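## Task

Use the trigger spray bottle to put exactly four complete pulls of spray onto the yellow sign on the cabinet door, with almost all of it landing on the sign. A complete pull means the trigger is squeezed fully in and then let go. Spraying from roughly a hand's width away, aimed at the sign's centre, keeps the spray on target; pale droplets mark where it hits. Any surplus on the sign or the door counts against you, and one whole surplus pull is a failure. Afterwards set the bottle back upright in its original spot so it stays there without the robot holding it, then release it and move the hands away.

## Robot and tools

Robot: two arms, left_arm and right_arm, facing each other across a table. Each carries an identical five-fingered right hand, so the hands are not mirror images and every hand number means the same on both. The names are not image sides; left_arm's base is on the +y side.

Scene frame: origin on the table top halfway between the two bases, z up, table surface at z = 0. Reported positions are in metres, orientations as quaternions (w, x, y, z), velocities in m/s and rad/s. Printed positions can be slightly off, worse at long reach.

Hand point: a spot 0.05 m in front of the palm, where the index pad meets the thumb tip when pinching. Its axes: +z runs along the straightened fingers, +y points out of the palm, +x runs across the palm toward the little finger. Straight fingers extend 0.06 to 0.07 m past it along +z. A wrist bracket on the little-finger side sits 0.03 m beyond the point along +y and 0.11 m across; it can collide.

A row: 28 numbers, each within [-1, 1], always for both arms: 14 for left_arm then 14 for right_arm. Per arm: dx, dy, dz, rx, ry, rz, then little, ring, middle, index, thumb_bend, thumb_turn, force_limit, speed. The first six are an offset, not a pose: they shift the hand point away from where it was measured at the start of the action, expressed in the hand point's own axes; 1.0 equals 0.6 m for dx to dz and 180 degrees for the rotation vector rx, ry, rz. Send zeros to keep an arm still. The six finger numbers are absolute targets: +1 straight/open, -1 fully curled; for thumb_turn, +1 is beside the palm and -1 is across in front of it. A pinch is about index -0.22, thumb_bend -0.75, thumb_turn -0.57. force_limit maps -1..+1 linearly to about 0..10 N at a fingertip (0..15 N for the two thumb motors) and only stops closing. speed maps -1..+1 to near-zero..full (whole travel in 0.6 s); for a soft grip close at -0.9 or slower. No hand value means 'unchanged': to keep a hand as it is, resend its last eight numbers, or before any have been sent, its hand_measured six plus hand_force_limit and hand_speed. With the thumb fully in front, the hand can wrap objects 0.035 to 0.08 m wide; turn the thumb before reaching the object.

Tools:
- execute_actions(actions): a list of actions; each is a table of up to 15 rows, one row per 1/30 s step, and a short table repeats its last row to fill 15 steps (0.5 s). Every row is measured from the pose at the action's start, not from the preceding row; for the first action this is the last reported pose. Each step the commanded pose is clipped to 100 mm and 16 degrees from the measured one, so large shifts need several actions. An empty list just reports state and images.
- move(target, speed, stop_force, blocking): target is one 28-number row, offsets taken from the pose in the latest result that reports one. Both hand points travel straight and finish together, taking 0.5 to 10 s. speed is m/s, 0.002 to 0.5 (default 0.25); turning is capped at twice that in rad/s. stop_force, 9 to 40 N and shared by both arms, ends an arm's path when its wrist sensor feels that much extra push against the motion; the arm then backs off two steps and holds. Use it only very slowly, not while rotating, and omit it when moving off a surface. Not allowed with blocking=false. blocking=false returns after 0.5 s; check with wait(0) and finish it before sending new motion.
- wait(seconds): 0 to 10; the robot holds its last command.
- stop(): brakes a running move.
- zoom_image(camera, region): region [x0, y0, x1, y1] in pixels, at most 504 by 504; cameras cam_high, cam_low, cam_left_wrist, cam_right_wrist, each 672x504.
- show_instructions(): shows reference pages (here about the trigger spray bottle).
- finished_scene(scene): ends scene 1 or 2, irreversibly; the result reports success and gives the next task.

Results: a state line per arm with hand point position, quaternion and velocities; Hand target lines (where the controller is now steering); hand_measured, hand_stopped_by (moving, target, force, stalled, fault) and hand_load_n (fingertip load, positive when pushed open; near zero means the grip is lost), each six values in motor order; Wrist force and Wrist torque in the end effector's axes (offsets up to ~4 N, noise, saturation ~50 N; 'no reading' is harmless). Action calls list step positions, with HELD marking steps held back. 'pose unreachable' means a clearance check altered that arm's command. A move adds a 'move:' line: done, off_target, moving, held, fault, or contact (stop_force ended it); limits=paced means the pose was clipped, limits=held means some steps were blocked.

Avoid: pressing stiff arms past firm contact; contact torque beyond 133 N m (shoulder, elbow) or 24.9 N m (wrists), or 150 N outside force, which stops the arm for 10 s; arms touching each other hard; knocking anything off the table, dropping or slamming the bottle. Motors heat under load: a warning appears at 70 °C, brakes engage at 85 °C. For spraying, hold the bottle about a hand's width from the sign, aim at its centre, count full squeeze-and-release pulls carefully, then set the bottle upright where it began and withdraw.

Each tool is called after "Call:" by a JSON object that holds its "name" and its "arguments", one argument or row to a line.

Reference images:

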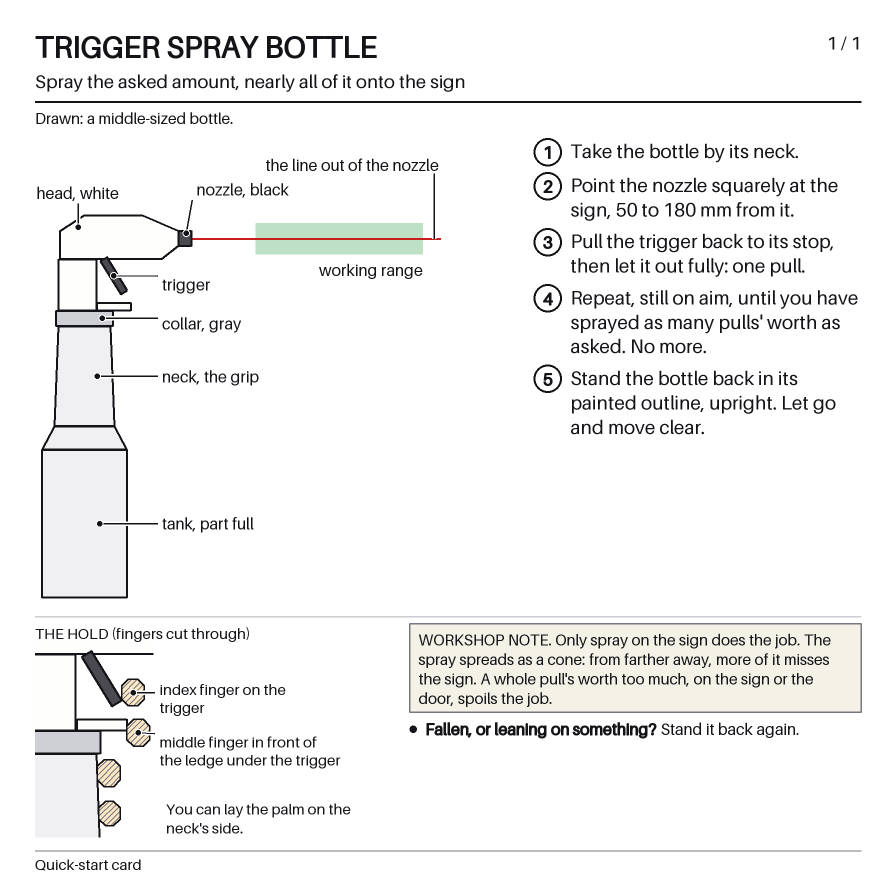

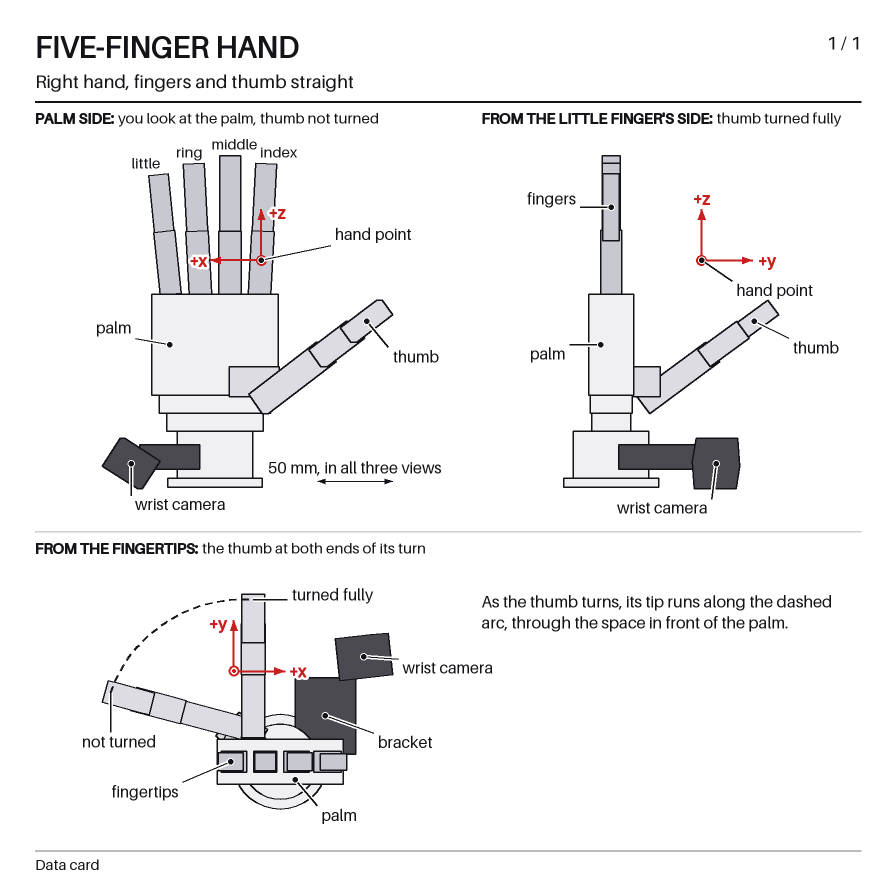

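## Session

Call:
{"name": "execute_actions", "arguments": {
  "actions": []
}}

Scene clock: 0.00 s.
left_arm: end_effector_position=(+0.2584, +0.4384, +0.4738) hand_measured=(+1.000, +1.000, +1.000, +1.000, +1.000, +1.000) hand_load_n=(+0.0, +0.0, +0.0, +0.0, +0.0, +0.0) hand_stopped_by=(target, target, target, target, target, target) hand_force_limit=0.00 hand_speed=-0.80 end_effector_quat_wxyz=(-0.003, +0.383, +0.924, +0.003) end_effector_velocity=(+0.000, -0.000, +0.000) end_effector_angular_velocity=(-0.000, -0.000, +0.001) | right_arm: end_effector_position=(+0.0888, -0.2551, +0.4751) hand_measured=(+1.000, +1.000, +1.000, +1.000, +1.000, +1.000) hand_load_n=(+0.0, +0.0, +0.0, +0.0, +0.0, +0.0) hand_stopped_by=(target, target, target, target, target, target) hand_force_limit=0.00 hand_speed=-0.80 end_effector_quat_wxyz=(+0.014, -0.334, +0.942, -0.012) end_effector_velocity=(+0.000, -0.000, -0.000) end_effector_angular_velocity=(+0.000, +0.000, +0.001)
Joint positions: left_arm=[ 0.544 -1.737  1.367  1.949  1.571 -1.875] | right_arm=[-1.183 -1.745  1.357  1.931  1.597 -1.861]
Joint velocities: left_arm=[ 0.     0.    -0.001  0.    -0.    -0.001] | right_arm=[-0.001  0.     0.    -0.    -0.    -0.002]
Motor temperatures (°C, as the motors report them): left_arm=[27 29 25 32 34 32] | right_arm=[28 26 25 33 39 39]
Wrist force (N, on the end effector, along its own x y z axes, offset not removed): no reading
Wrist torque (N m, same axes, about the end effector's origin, offset not removed): no reading
Hand target (left_arm): +0.258, +0.438, +0.474; -0.003, +0.383, +0.924, +0.003
Hand target (right_arm): +0.089, -0.255, +0.475; +0.014, -0.334, +0.942, -0.012

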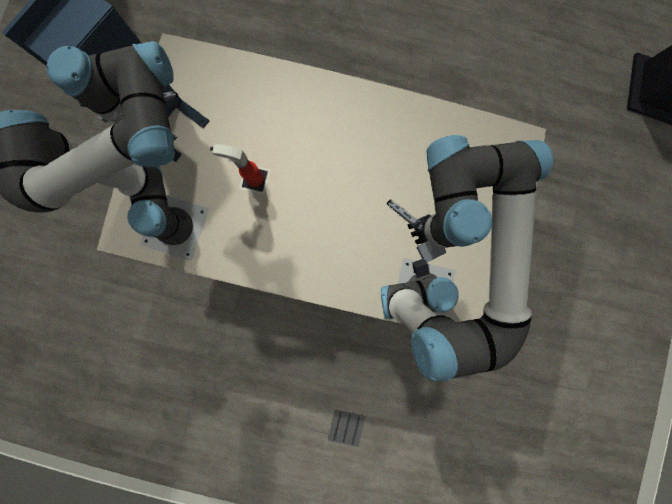

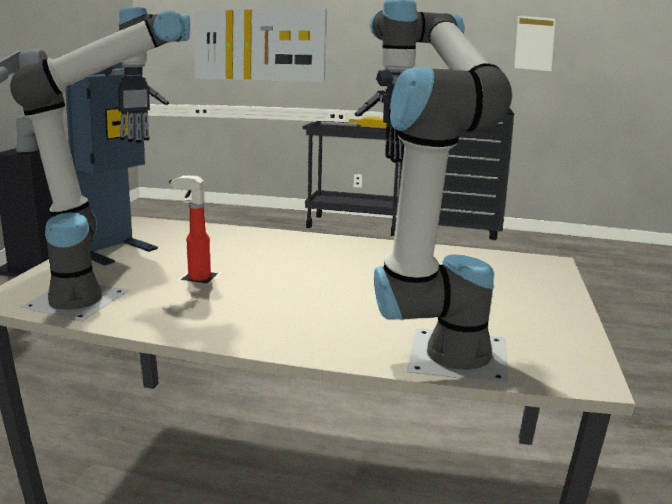

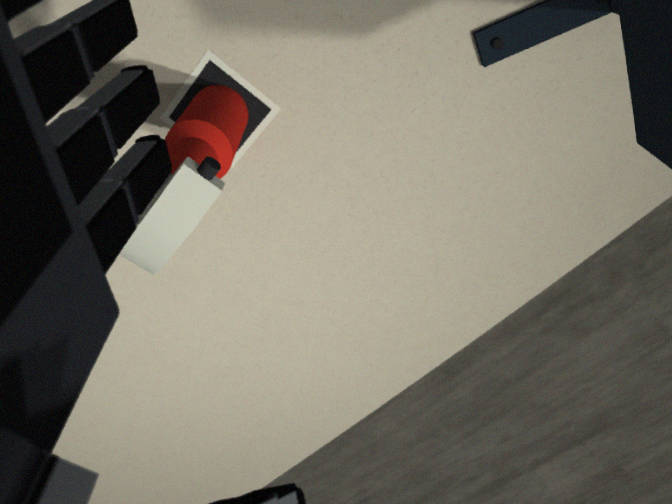

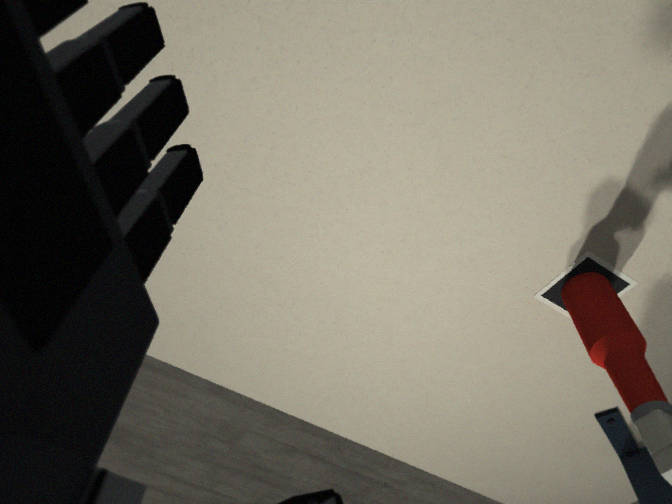

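Call:
{"name": "move", "arguments": {
  "target": [0.07,-0.54,-0.08,0,0,0,1,1,1,1,1,1,0,-0.8,0,0,0,0,0,0,1,1,1,1,1,-1,0,0.5]
}}

Call:
{"name": "move", "arguments": {
  "target": [0.6,-0.1,0,0,0,0,1,1,1,1,1,1,0,-0.8,-0.67,0.11,0.375,-0.221,-0.464,-0.221,1,1,1,1,1,-1,0,0.5]
}}

Scene clock: 2.40 s.
left_arm: end_effector_position=(-0.0013, +0.2392, +0.5209) hand_measured=(+1.000, +1.000, +1.000, +1.000, +1.000, +1.000) hand_load_n=(+0.0, +0.0, +0.0, +0.0, +0.0, +0.0) hand_stopped_by=(target, target, target, target, target, target) hand_force_limit=0.00 hand_speed=-0.80 end_effector_quat_wxyz=(-0.004, +0.383, +0.924, +0.003) end_effector_velocity=(-0.001, -0.001, +0.001) end_effector_angular_velocity=(-0.001, +0.001, +0.001) | right_arm: end_effector_position=(+0.0888, -0.2551, +0.4751) hand_measured=(+1.000, +1.000, +1.000, +1.000, +1.000, -1.000) hand_load_n=(+0.0, +0.0, +0.0, +0.0, +0.0, +0.0) hand_stopped_by=(target, target, target, target, target, target) hand_force_limit=0.00 hand_speed=0.50 end_effector_quat_wxyz=(+0.014, -0.334, +0.942, -0.012) end_effector_velocity=(-0.000, +0.000, -0.000) end_effector_angular_velocity=(+0.000, +0.000, +0.001)
Joint positions: left_arm=[-0.534 -1.477  0.985  2.067  1.58  -2.954] | right_arm=[-1.183 -1.745  1.357  1.931  1.597 -1.861]
Joint velocities: left_arm=[-0.     0.005 -0.009  0.003 -0.    -0.001] | right_arm=[ 0.     0.     0.    -0.    -0.    -0.001]
Motor temperatures (°C, as the motors report them): left_arm=[27 29 25 32 34 32] | right_arm=[28 26 25 33 39 39]
Wrist force (N, on the end effector, along its own x y z axes, offset not removed): left_arm=[0.8 0.5 0.8] | right_arm=[0.5 -1.2 1.1]
Wrist torque (N m, same axes, about the end effector's origin, offset not removed): left_arm=[0.00 -0.26 -0.11] | right_arm=[-0.15 -0.23 -0.11]
Hand target (left_arm): -0.001, +0.239, +0.521; -0.004, +0.383, +0.924, +0.003
Hand target (right_arm): +0.089, -0.255, +0.475; +0.014, -0.334, +0.942, -0.012
Off the commanded pose (left_arm): 0.001 m, 0 deg.
Off the commanded pose (right_arm): 0.000 m, 0 deg.
move: done

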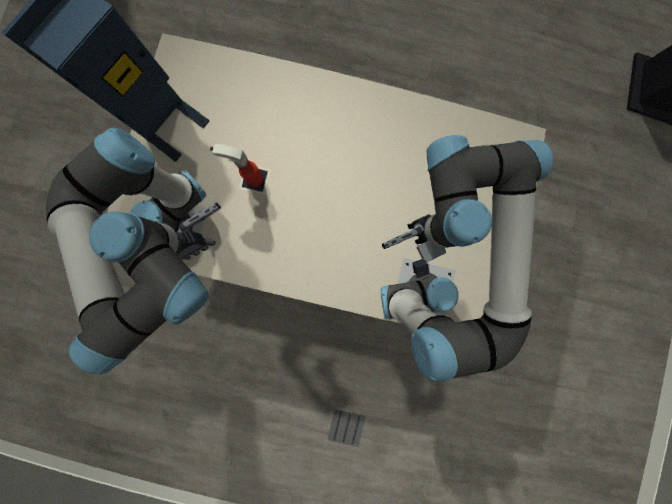

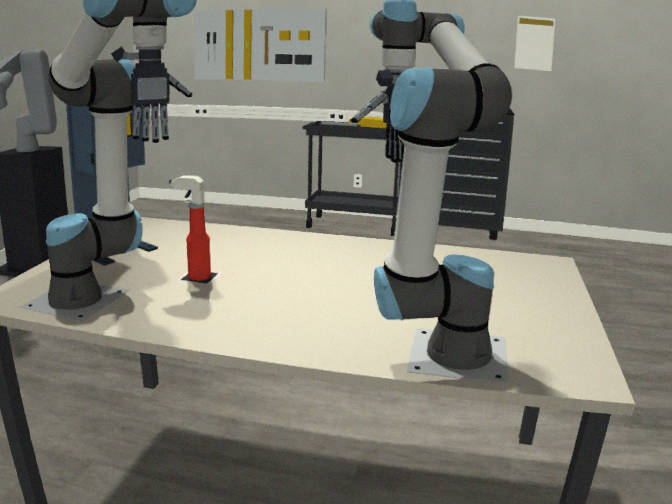

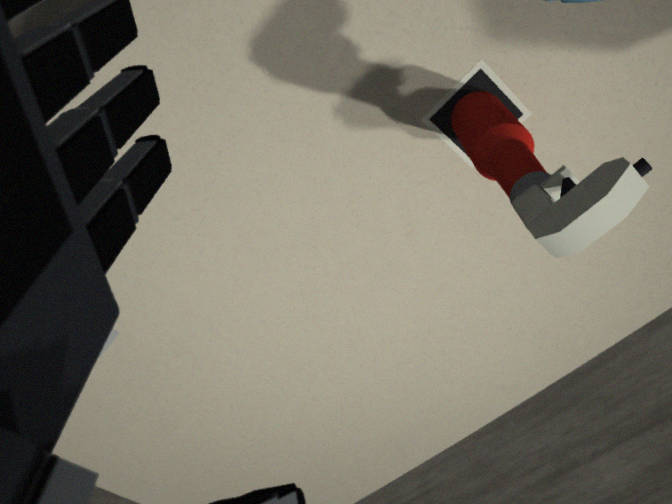

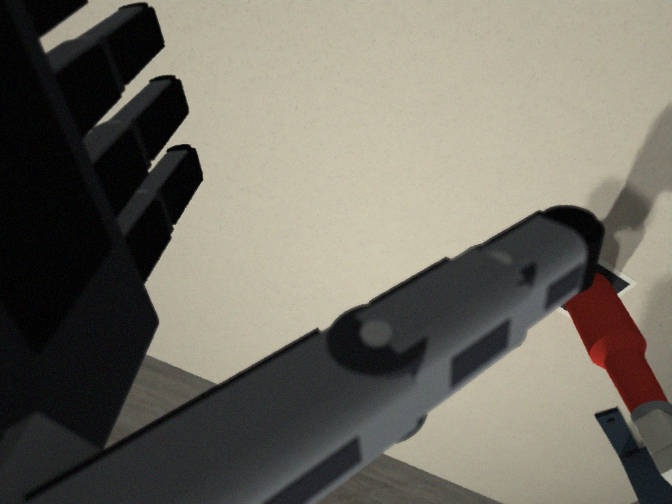

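Scene clock: 6.53 s.
left_arm: end_effector_position=(-0.0930, +0.3051, +0.5217) hand_measured=(+1.000, +1.000, +1.000, +1.000, +1.000, +1.000) hand_load_n=(+0.0, +0.0, +0.0, +0.0, +0.0, +0.0) hand_stopped_by=(target, target, target, target, target, target) hand_force_limit=0.00 hand_speed=-0.80 end_effector_quat_wxyz=(-0.005, +0.383, +0.924, +0.004) end_effector_velocity=(-0.000, -0.000, +0.000) end_effector_angular_velocity=(-0.001, +0.001, -0.001) | right_arm: end_effector_position=(+0.3667, +0.0451, +0.2544) hand_measured=(+1.000, +1.000, +1.000, +1.000, +1.000, -1.000) hand_load_n=(+0.0, +0.0, +0.0, +0.0, +0.0, +0.0) hand_stopped_by=(target, target, target, target, target, target) hand_force_limit=0.00 hand_speed=0.50 end_effector_quat_wxyz=(+0.505, -0.513, +0.494, +0.487) end_effector_velocity=(+0.001, +0.000, -0.000) end_effector_angular_velocity=(+0.013, +0.000, -0.004)
Joint positions: left_arm=[-0.949 -1.561  1.07   2.061  1.583 -3.368] | right_arm=[-1.227 -1.064  1.613 -0.503  0.347 -1.652]
Joint velocities: left_arm=[-0.    -0.    -0.001 -0.    -0.     0.001] | right_arm=[ 0.    -0.003  0.015 -0.051  0.004  0.037]
Motor temperatures (°C, as the motors report them): left_arm=[27 29 25 32 34 32] | right_arm=[28 26 25 33 39 39]
Wrist force (N, on the end effector, along its own x y z axes, offset not removed): left_arm=[-0.5 1.4 0.9] | right_arm=[0.3 -2.6 -0.5]
Wrist torque (N m, same axes, about the end effector's origin, offset not removed): left_arm=[0.01 -0.09 -0.17] | right_arm=[-0.63 0.12 0.03]
Hand target (left_arm): -0.093, +0.305, +0.522; -0.005, +0.383, +0.924, +0.004
Hand target (right_arm): +0.367, +0.045, +0.254; +0.505, -0.513, +0.494, +0.487
Off the commanded pose (left_arm): 0.252 m, 0 deg; position clipped at the last step of the last action.
Off the commanded pose (right_arm): 0.002 m, 0 deg.
move: held (left_arm); limits=paced,held; held on 86 of 124 steps (left_arm), including the last (left_arm)
pose unreachable (left arm): on one or more control steps of this call, first in action 0 (counted from 0), this arm could not follow its commanded pose, so it was not sent that pose on those steps. On the call's last step it was still not sent that pose. It may still have moved: this result reports where it is.
cause: the commanded pose would bring two parts of the arm too close to each other (joints 4 (wrist 1) to 6 (wrist 3) lie between them).

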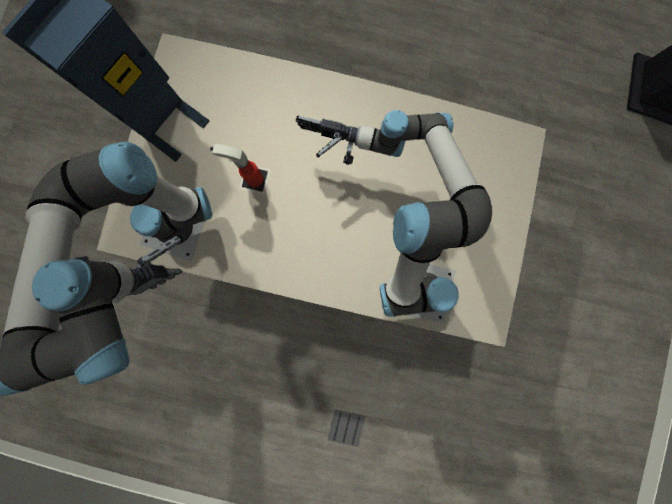

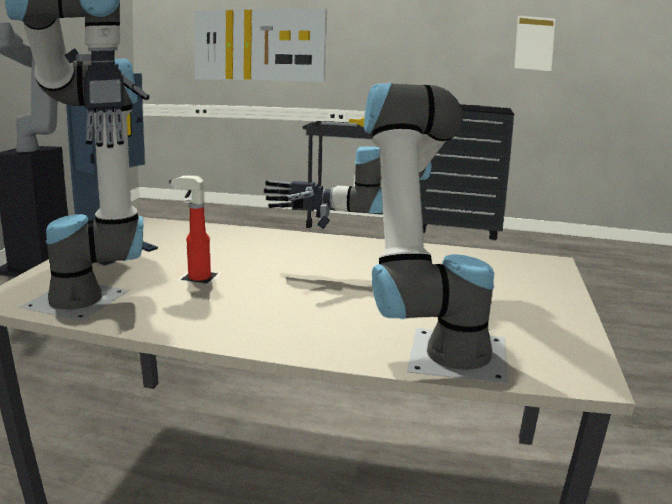

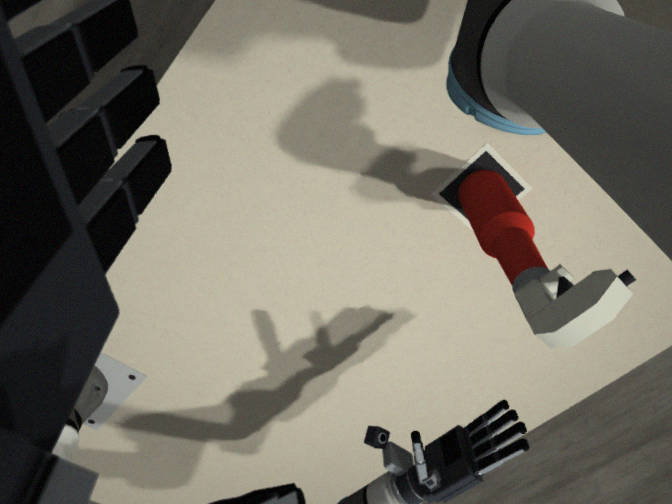

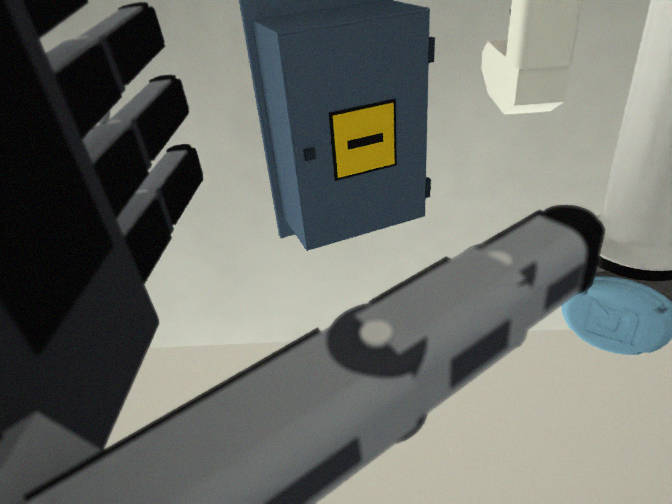

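Call:
{"name": "move", "arguments": {
  "target": [0.3,-0.35,0,0,0,0.1,1,1,1,1,1,1,0,-0.8,0.02,0.16,0.2,0,-0.005,0.012,1,1,1,1,1,-1,0,0.5]
}}

Call:
{"name": "zoom_image", "arguments": {
  "camera": "cam_low",
  "region": [60,80,340,290]
}}

Call:
{"name": "zoom_image", "arguments": {
  "camera": "cam_high",
  "region": [190,100,350,220]
}}

Scene clock: 9.00 s.
left_arm: end_effector_position=(-0.2754, +0.3004, +0.5015) hand_measured=(+1.000, +1.000, +1.000, +1.000, +1.000, +1.000) hand_load_n=(+0.0, +0.0, +0.0, +0.0, +0.0, +0.0) hand_stopped_by=(target, target, target, target, target, target) hand_force_limit=0.00 hand_speed=-0.80 end_effector_quat_wxyz=(-0.007, +0.505, +0.863, -0.003) end_effector_velocity=(+0.000, +0.000, -0.000) end_effector_angular_velocity=(+0.001, -0.002, +0.000) | right_arm: end_effector_position=(+0.2712, +0.1651, +0.2373) hand_measured=(+1.000, +1.000, +1.000, +1.000, +1.000, -1.000) hand_load_n=(+0.0, +0.0, +0.0, +0.0, +0.0, +0.0) hand_stopped_by=(target, target, target, target, target, target) hand_force_limit=0.00 hand_speed=0.50 end_effector_quat_wxyz=(+0.500, -0.500, +0.500, +0.501) end_effector_velocity=(-0.000, -0.000, -0.000) end_effector_angular_velocity=(-0.000, -0.001, +0.001)
Joint positions: left_arm=[-1.232 -1.257  0.759  2.055  1.578 -3.378] | right_arm=[-0.946 -1.026  1.622 -0.596  0.628 -1.569]
Joint velocities: left_arm=[ 0.     0.     0.001  0.     0.    -0.   ] | right_arm=[-0.001 -0.     0.    -0.    -0.001 -0.001]
Motor temperatures (°C, as the motors report them): left_arm=[27 29 25 32 34 32] | right_arm=[28 26 25 33 39 39]
Wrist force (N, on the end effector, along its own x y z axes, offset not removed): left_arm=[-0.4 1.7 1.7] | right_arm=[-0.9 0.8 0.0]
Wrist torque (N m, same axes, about the end effector's origin, offset not removed): left_arm=[0.08 -0.10 -0.14] | right_arm=[0.12 0.29 -0.14]
Hand target (left_arm): -0.275, +0.300, +0.501; -0.007, +0.505, +0.863, -0.003
Hand target (right_arm): +0.271, +0.165, +0.237; +0.500, -0.500, +0.500, +0.501
Off the commanded pose (left_arm): 0.097 m, 2 deg.
Off the commanded pose (right_arm): 0.000 m, 0 deg.
move: held (left_arm); limits=paced,held; held on 6 of 67 steps (left_arm), including the last (left_arm)
pose unreachable (left arm): on one or more control steps of this call, first in action 0 (counted from 0), this arm could not follow its commanded pose, so it was not sent that pose on those steps. On the call's last step it was still not sent that pose. It may still have moved: this result reports where it is.
cause: the commanded pose would bring two parts of the arm too close to each other (joints 4 (wrist 1) to 6 (wrist 3) lie between them).

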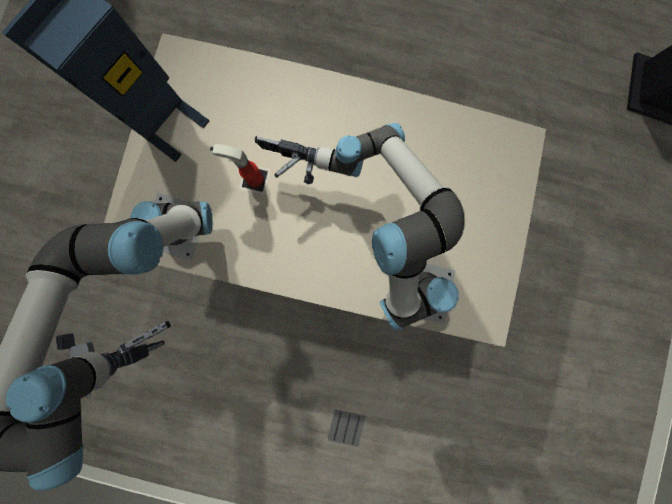

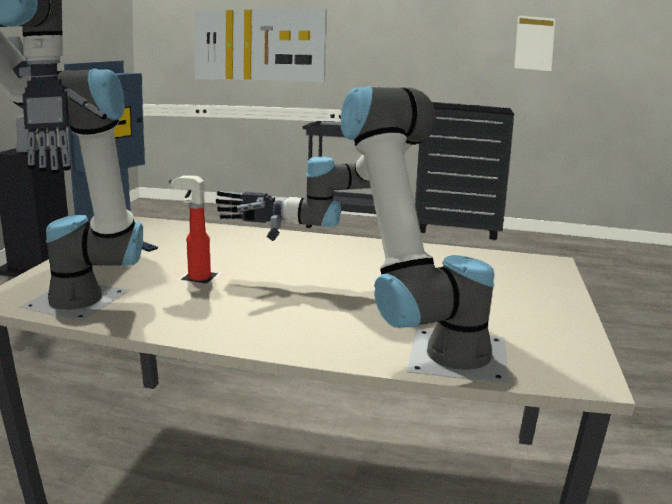

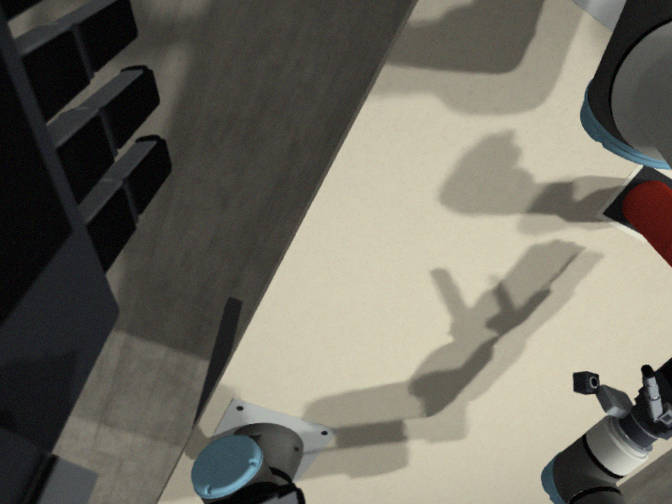

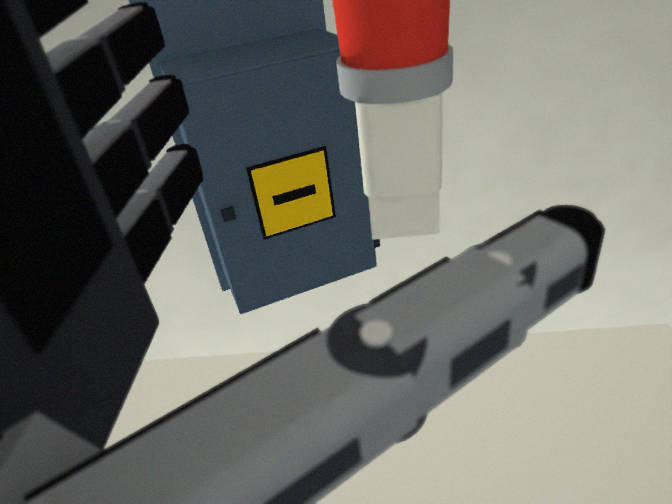

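Region (60, 80, 340, 290) of cam_low's 672x504 image, scaled by 1.800, with more detail than that image has; it fills the top 378 rows of this view, and the rest is white.

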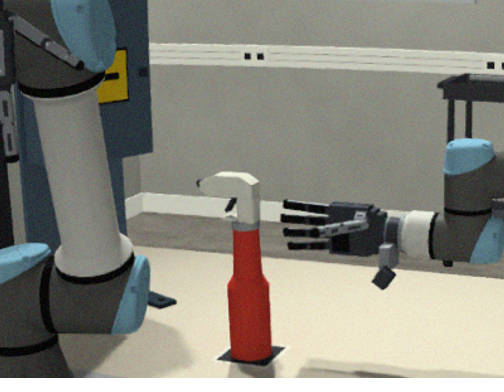

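Region (190, 100, 350, 220) of cam_high's 672x504 image, scaled by 3.150, with more detail than that image has; it fills the top 378 rows of this view, and the rest is white.

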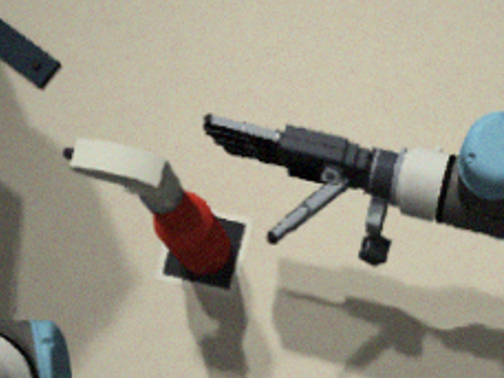

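Call:
{"name": "move", "arguments": {
  "target": [0,0,0,0,0,0,1,1,1,1,1,1,0,-0.8,0,0.05,0.03,0,0,0,1,1,1,1,1,-1,0,0.5]
}}

Call:
{"name": "move", "arguments": {
  "target": [0,0,0,0,0,0,1,1,1,1,1,1,0,-0.8,0,0,0.165,0,0,0,1,1,1,1,1,-1,0,0.5],
  "speed": 0.1
}}

Call:
{"name": "zoom_image", "arguments": {
  "camera": "cam_low",
  "region": [150,160,270,250]
}}

Call:
{"name": "zoom_image", "arguments": {
  "camera": "cam_high",
  "region": [190,110,310,200]
}}

Scene clock: 9.97 s.
left_arm: end_effector_position=(-0.2754, +0.3004, +0.5015) hand_measured=(+1.000, +1.000, +1.000, +1.000, +1.000, +1.000) hand_load_n=(+0.0, +0.0, +0.0, +0.0, +0.0, +0.0) hand_stopped_by=(target, target, target, target, target, target) hand_force_limit=0.00 hand_speed=-0.80 end_effector_quat_wxyz=(-0.007, +0.505, +0.863, -0.003) end_effector_velocity=(+0.000, +0.000, +0.000) end_effector_angular_velocity=(-0.000, +0.000, +0.001) | right_arm: end_effector_position=(+0.2413, +0.1830, +0.2375) hand_measured=(+1.000, +1.000, +1.000, +1.000, +1.000, -1.000) hand_load_n=(+0.0, +0.0, +0.0, +0.0, +0.0, +0.0) hand_stopped_by=(target, target, target, target, target, target) hand_force_limit=0.00 hand_speed=0.50 end_effector_quat_wxyz=(+0.500, -0.500, +0.500, +0.501) end_effector_velocity=(-0.002, +0.001, -0.000) end_effector_angular_velocity=(-0.000, +0.000, +0.001)
Joint positions: left_arm=[-1.232 -1.257  0.759  2.055  1.578 -3.378] | right_arm=[-0.886 -1.036  1.637 -0.602  0.688 -1.569]
Joint velocities: left_arm=[ 0.    -0.    -0.001  0.     0.    -0.001] | right_arm=[ 0.003 -0.     0.001 -0.     0.002  0.   ]
Motor temperatures (°C, as the motors report them): left_arm=[27 29 25 32 34 32] | right_arm=[28 26 25 33 39 39]
Wrist force (N, on the end effector, along its own x y z axes, offset not removed): left_arm=[-0.4 2.2 -0.4] | right_arm=[0.7 0.8 0.8]
Wrist torque (N m, same axes, about the end effector's origin, offset not removed): left_arm=[0.21 -0.04 -0.11] | right_arm=[0.00 -0.12 0.02]
Hand target (left_arm): -0.275, +0.300, +0.502; -0.007, +0.505, +0.863, -0.003
Hand target (right_arm): +0.241, +0.183, +0.237; +0.500, -0.500, +0.500, +0.501
Off the commanded pose (left_arm): 0.000 m, 0 deg.
Off the commanded pose (right_arm): 0.000 m, 0 deg.
move: done

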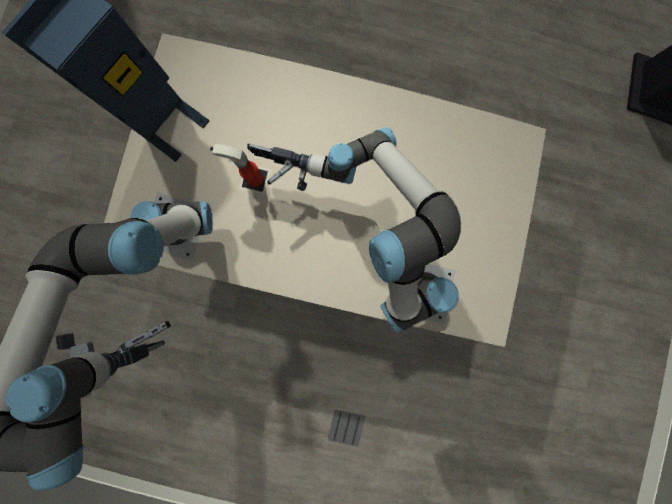

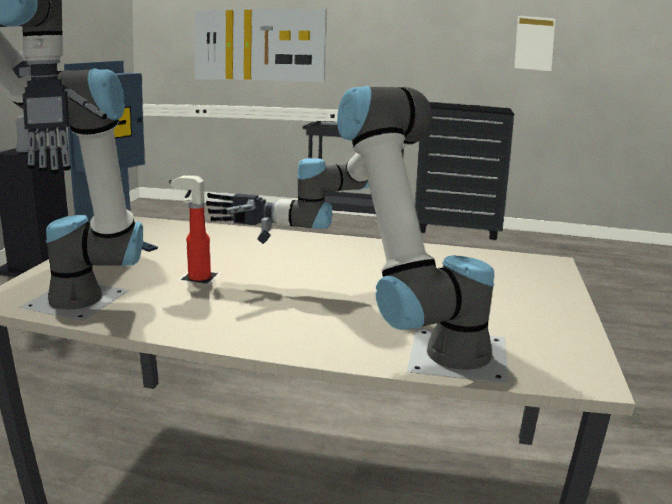

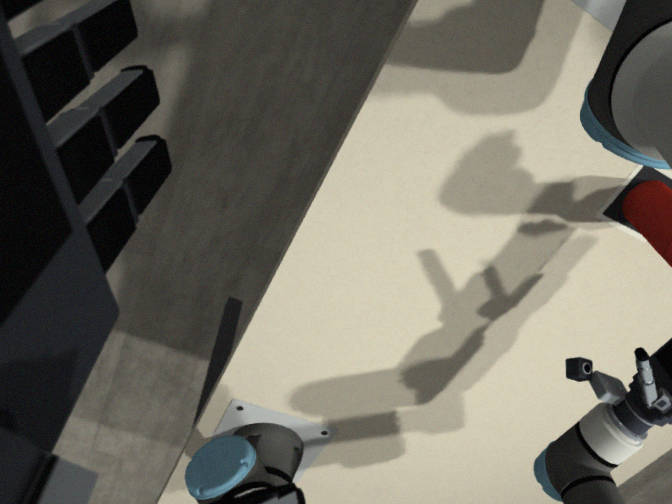

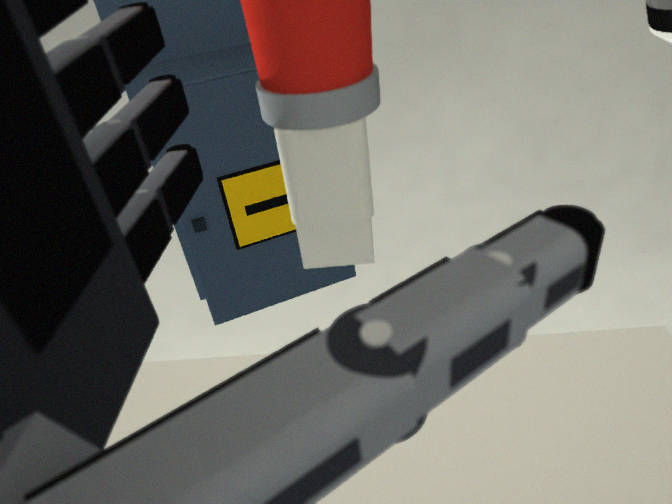

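Scene clock: 11.40 s.
left_arm: end_effector_position=(-0.2754, +0.3004, +0.5015) hand_measured=(+1.000, +1.000, +1.000, +1.000, +1.000, +1.000) hand_load_n=(+0.0, +0.0, +0.0, +0.0, +0.0, +0.0) hand_stopped_by=(target, target, target, target, target, target) hand_force_limit=0.00 hand_speed=-0.80 end_effector_quat_wxyz=(-0.007, +0.505, +0.863, -0.003) end_effector_velocity=(+0.000, +0.000, +0.000) end_effector_angular_velocity=(-0.000, +0.001, -0.001) | right_arm: end_effector_position=(+0.2412, +0.2819, +0.2374) hand_measured=(+1.000, +1.000, +1.000, +1.000, +1.000, -1.000) hand_load_n=(+0.0, +0.0, +0.0, +0.0, +0.0, +0.0) hand_stopped_by=(target, target, target, target, target, target) hand_force_limit=0.00 hand_speed=0.50 end_effector_quat_wxyz=(+0.500, -0.500, +0.500, +0.501) end_effector_velocity=(-0.000, +0.002, +0.000) end_effector_angular_velocity=(-0.000, -0.000, +0.000)
Joint positions: left_arm=[-1.232 -1.257  0.759  2.055  1.578 -3.378] | right_arm=[-0.761 -0.865  1.341 -0.478  0.812 -1.569]
Joint velocities: left_arm=[-0.    -0.001  0.001 -0.     0.     0.   ] | right_arm=[ 0.002  0.003 -0.007  0.004  0.002 -0.   ]
Motor temperatures (°C, as the motors report them): left_arm=[27 29 25 32 34 32] | right_arm=[28 26 25 33 39 39]
Wrist force (N, on the end effector, along its own x y z axes, offset not removed): left_arm=[-1.7 1.6 0.7] | right_arm=[1.8 2.6 2.5]
Wrist torque (N m, same axes, about the end effector's origin, offset not removed): left_arm=[0.11 0.12 -0.23] | right_arm=[0.31 -0.34 -0.13]
Hand target (left_arm): -0.275, +0.300, +0.501; -0.007, +0.505, +0.863, -0.003
Hand target (right_arm): +0.241, +0.282, +0.237; +0.500, -0.500, +0.500, +0.501
Off the commanded pose (left_arm): 0.000 m, 0 deg.
Off the commanded pose (right_arm): 0.000 m, 0 deg.
move: done

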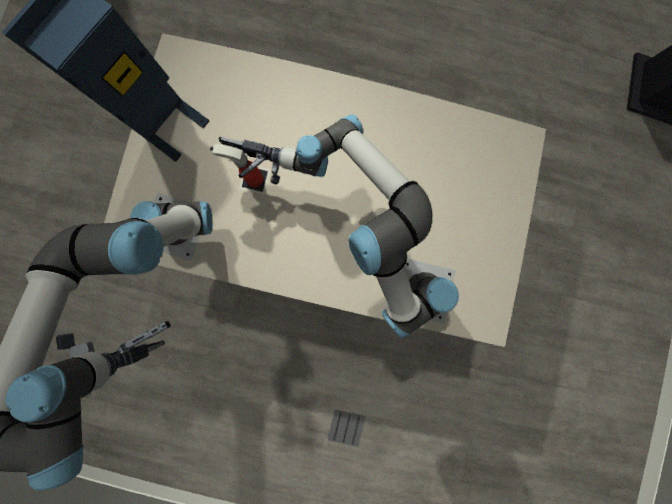

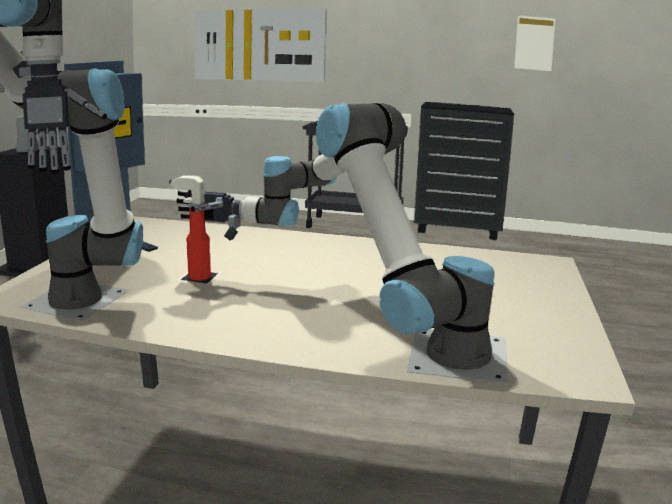

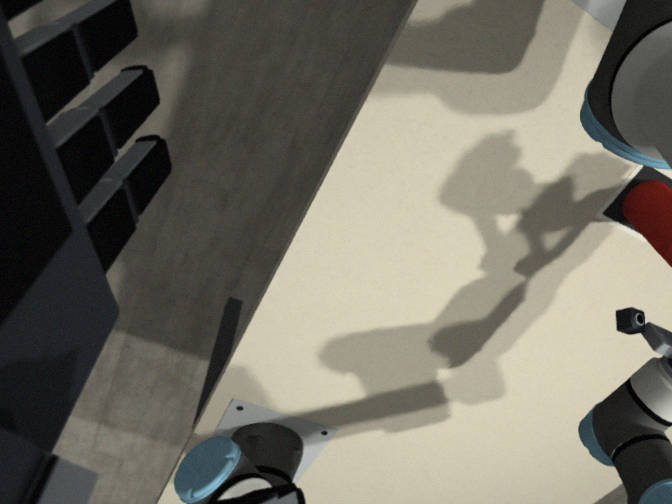

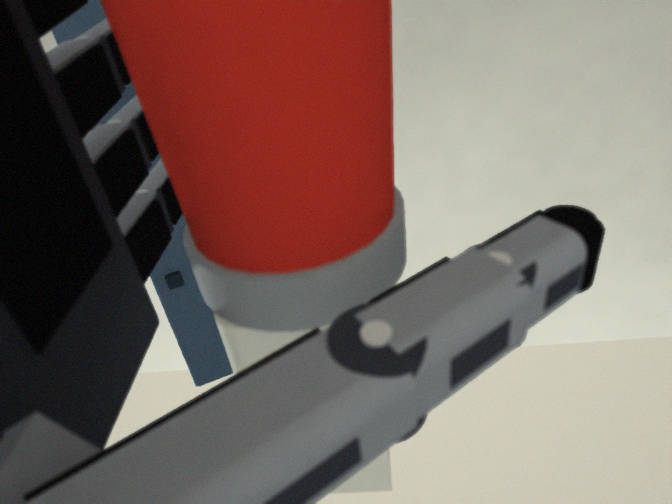

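Region (150, 160, 270, 250) of cam_low's 672x504 image, scaled by 4.200, with more detail than that image has; it fills the top 378 rows of this view, and the rest is white.

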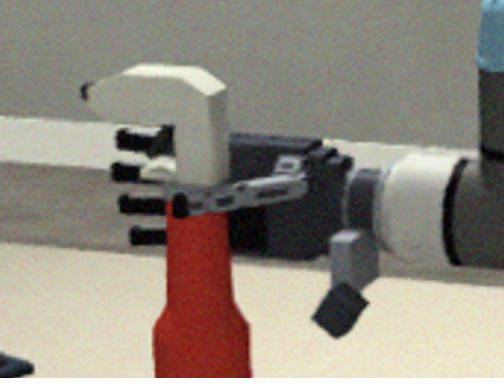

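Region (190, 110, 310, 200) of cam_high's 672x504 image, scaled by 4.200, with more detail than that image has; it fills the top 378 rows of this view, and the rest is white.

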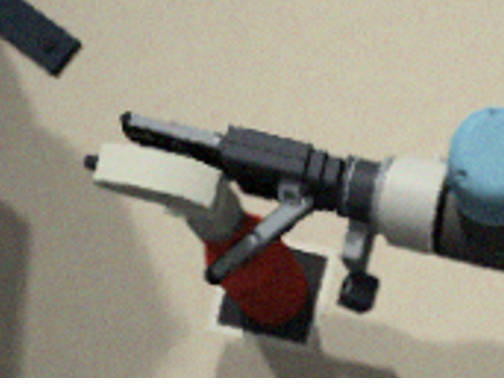

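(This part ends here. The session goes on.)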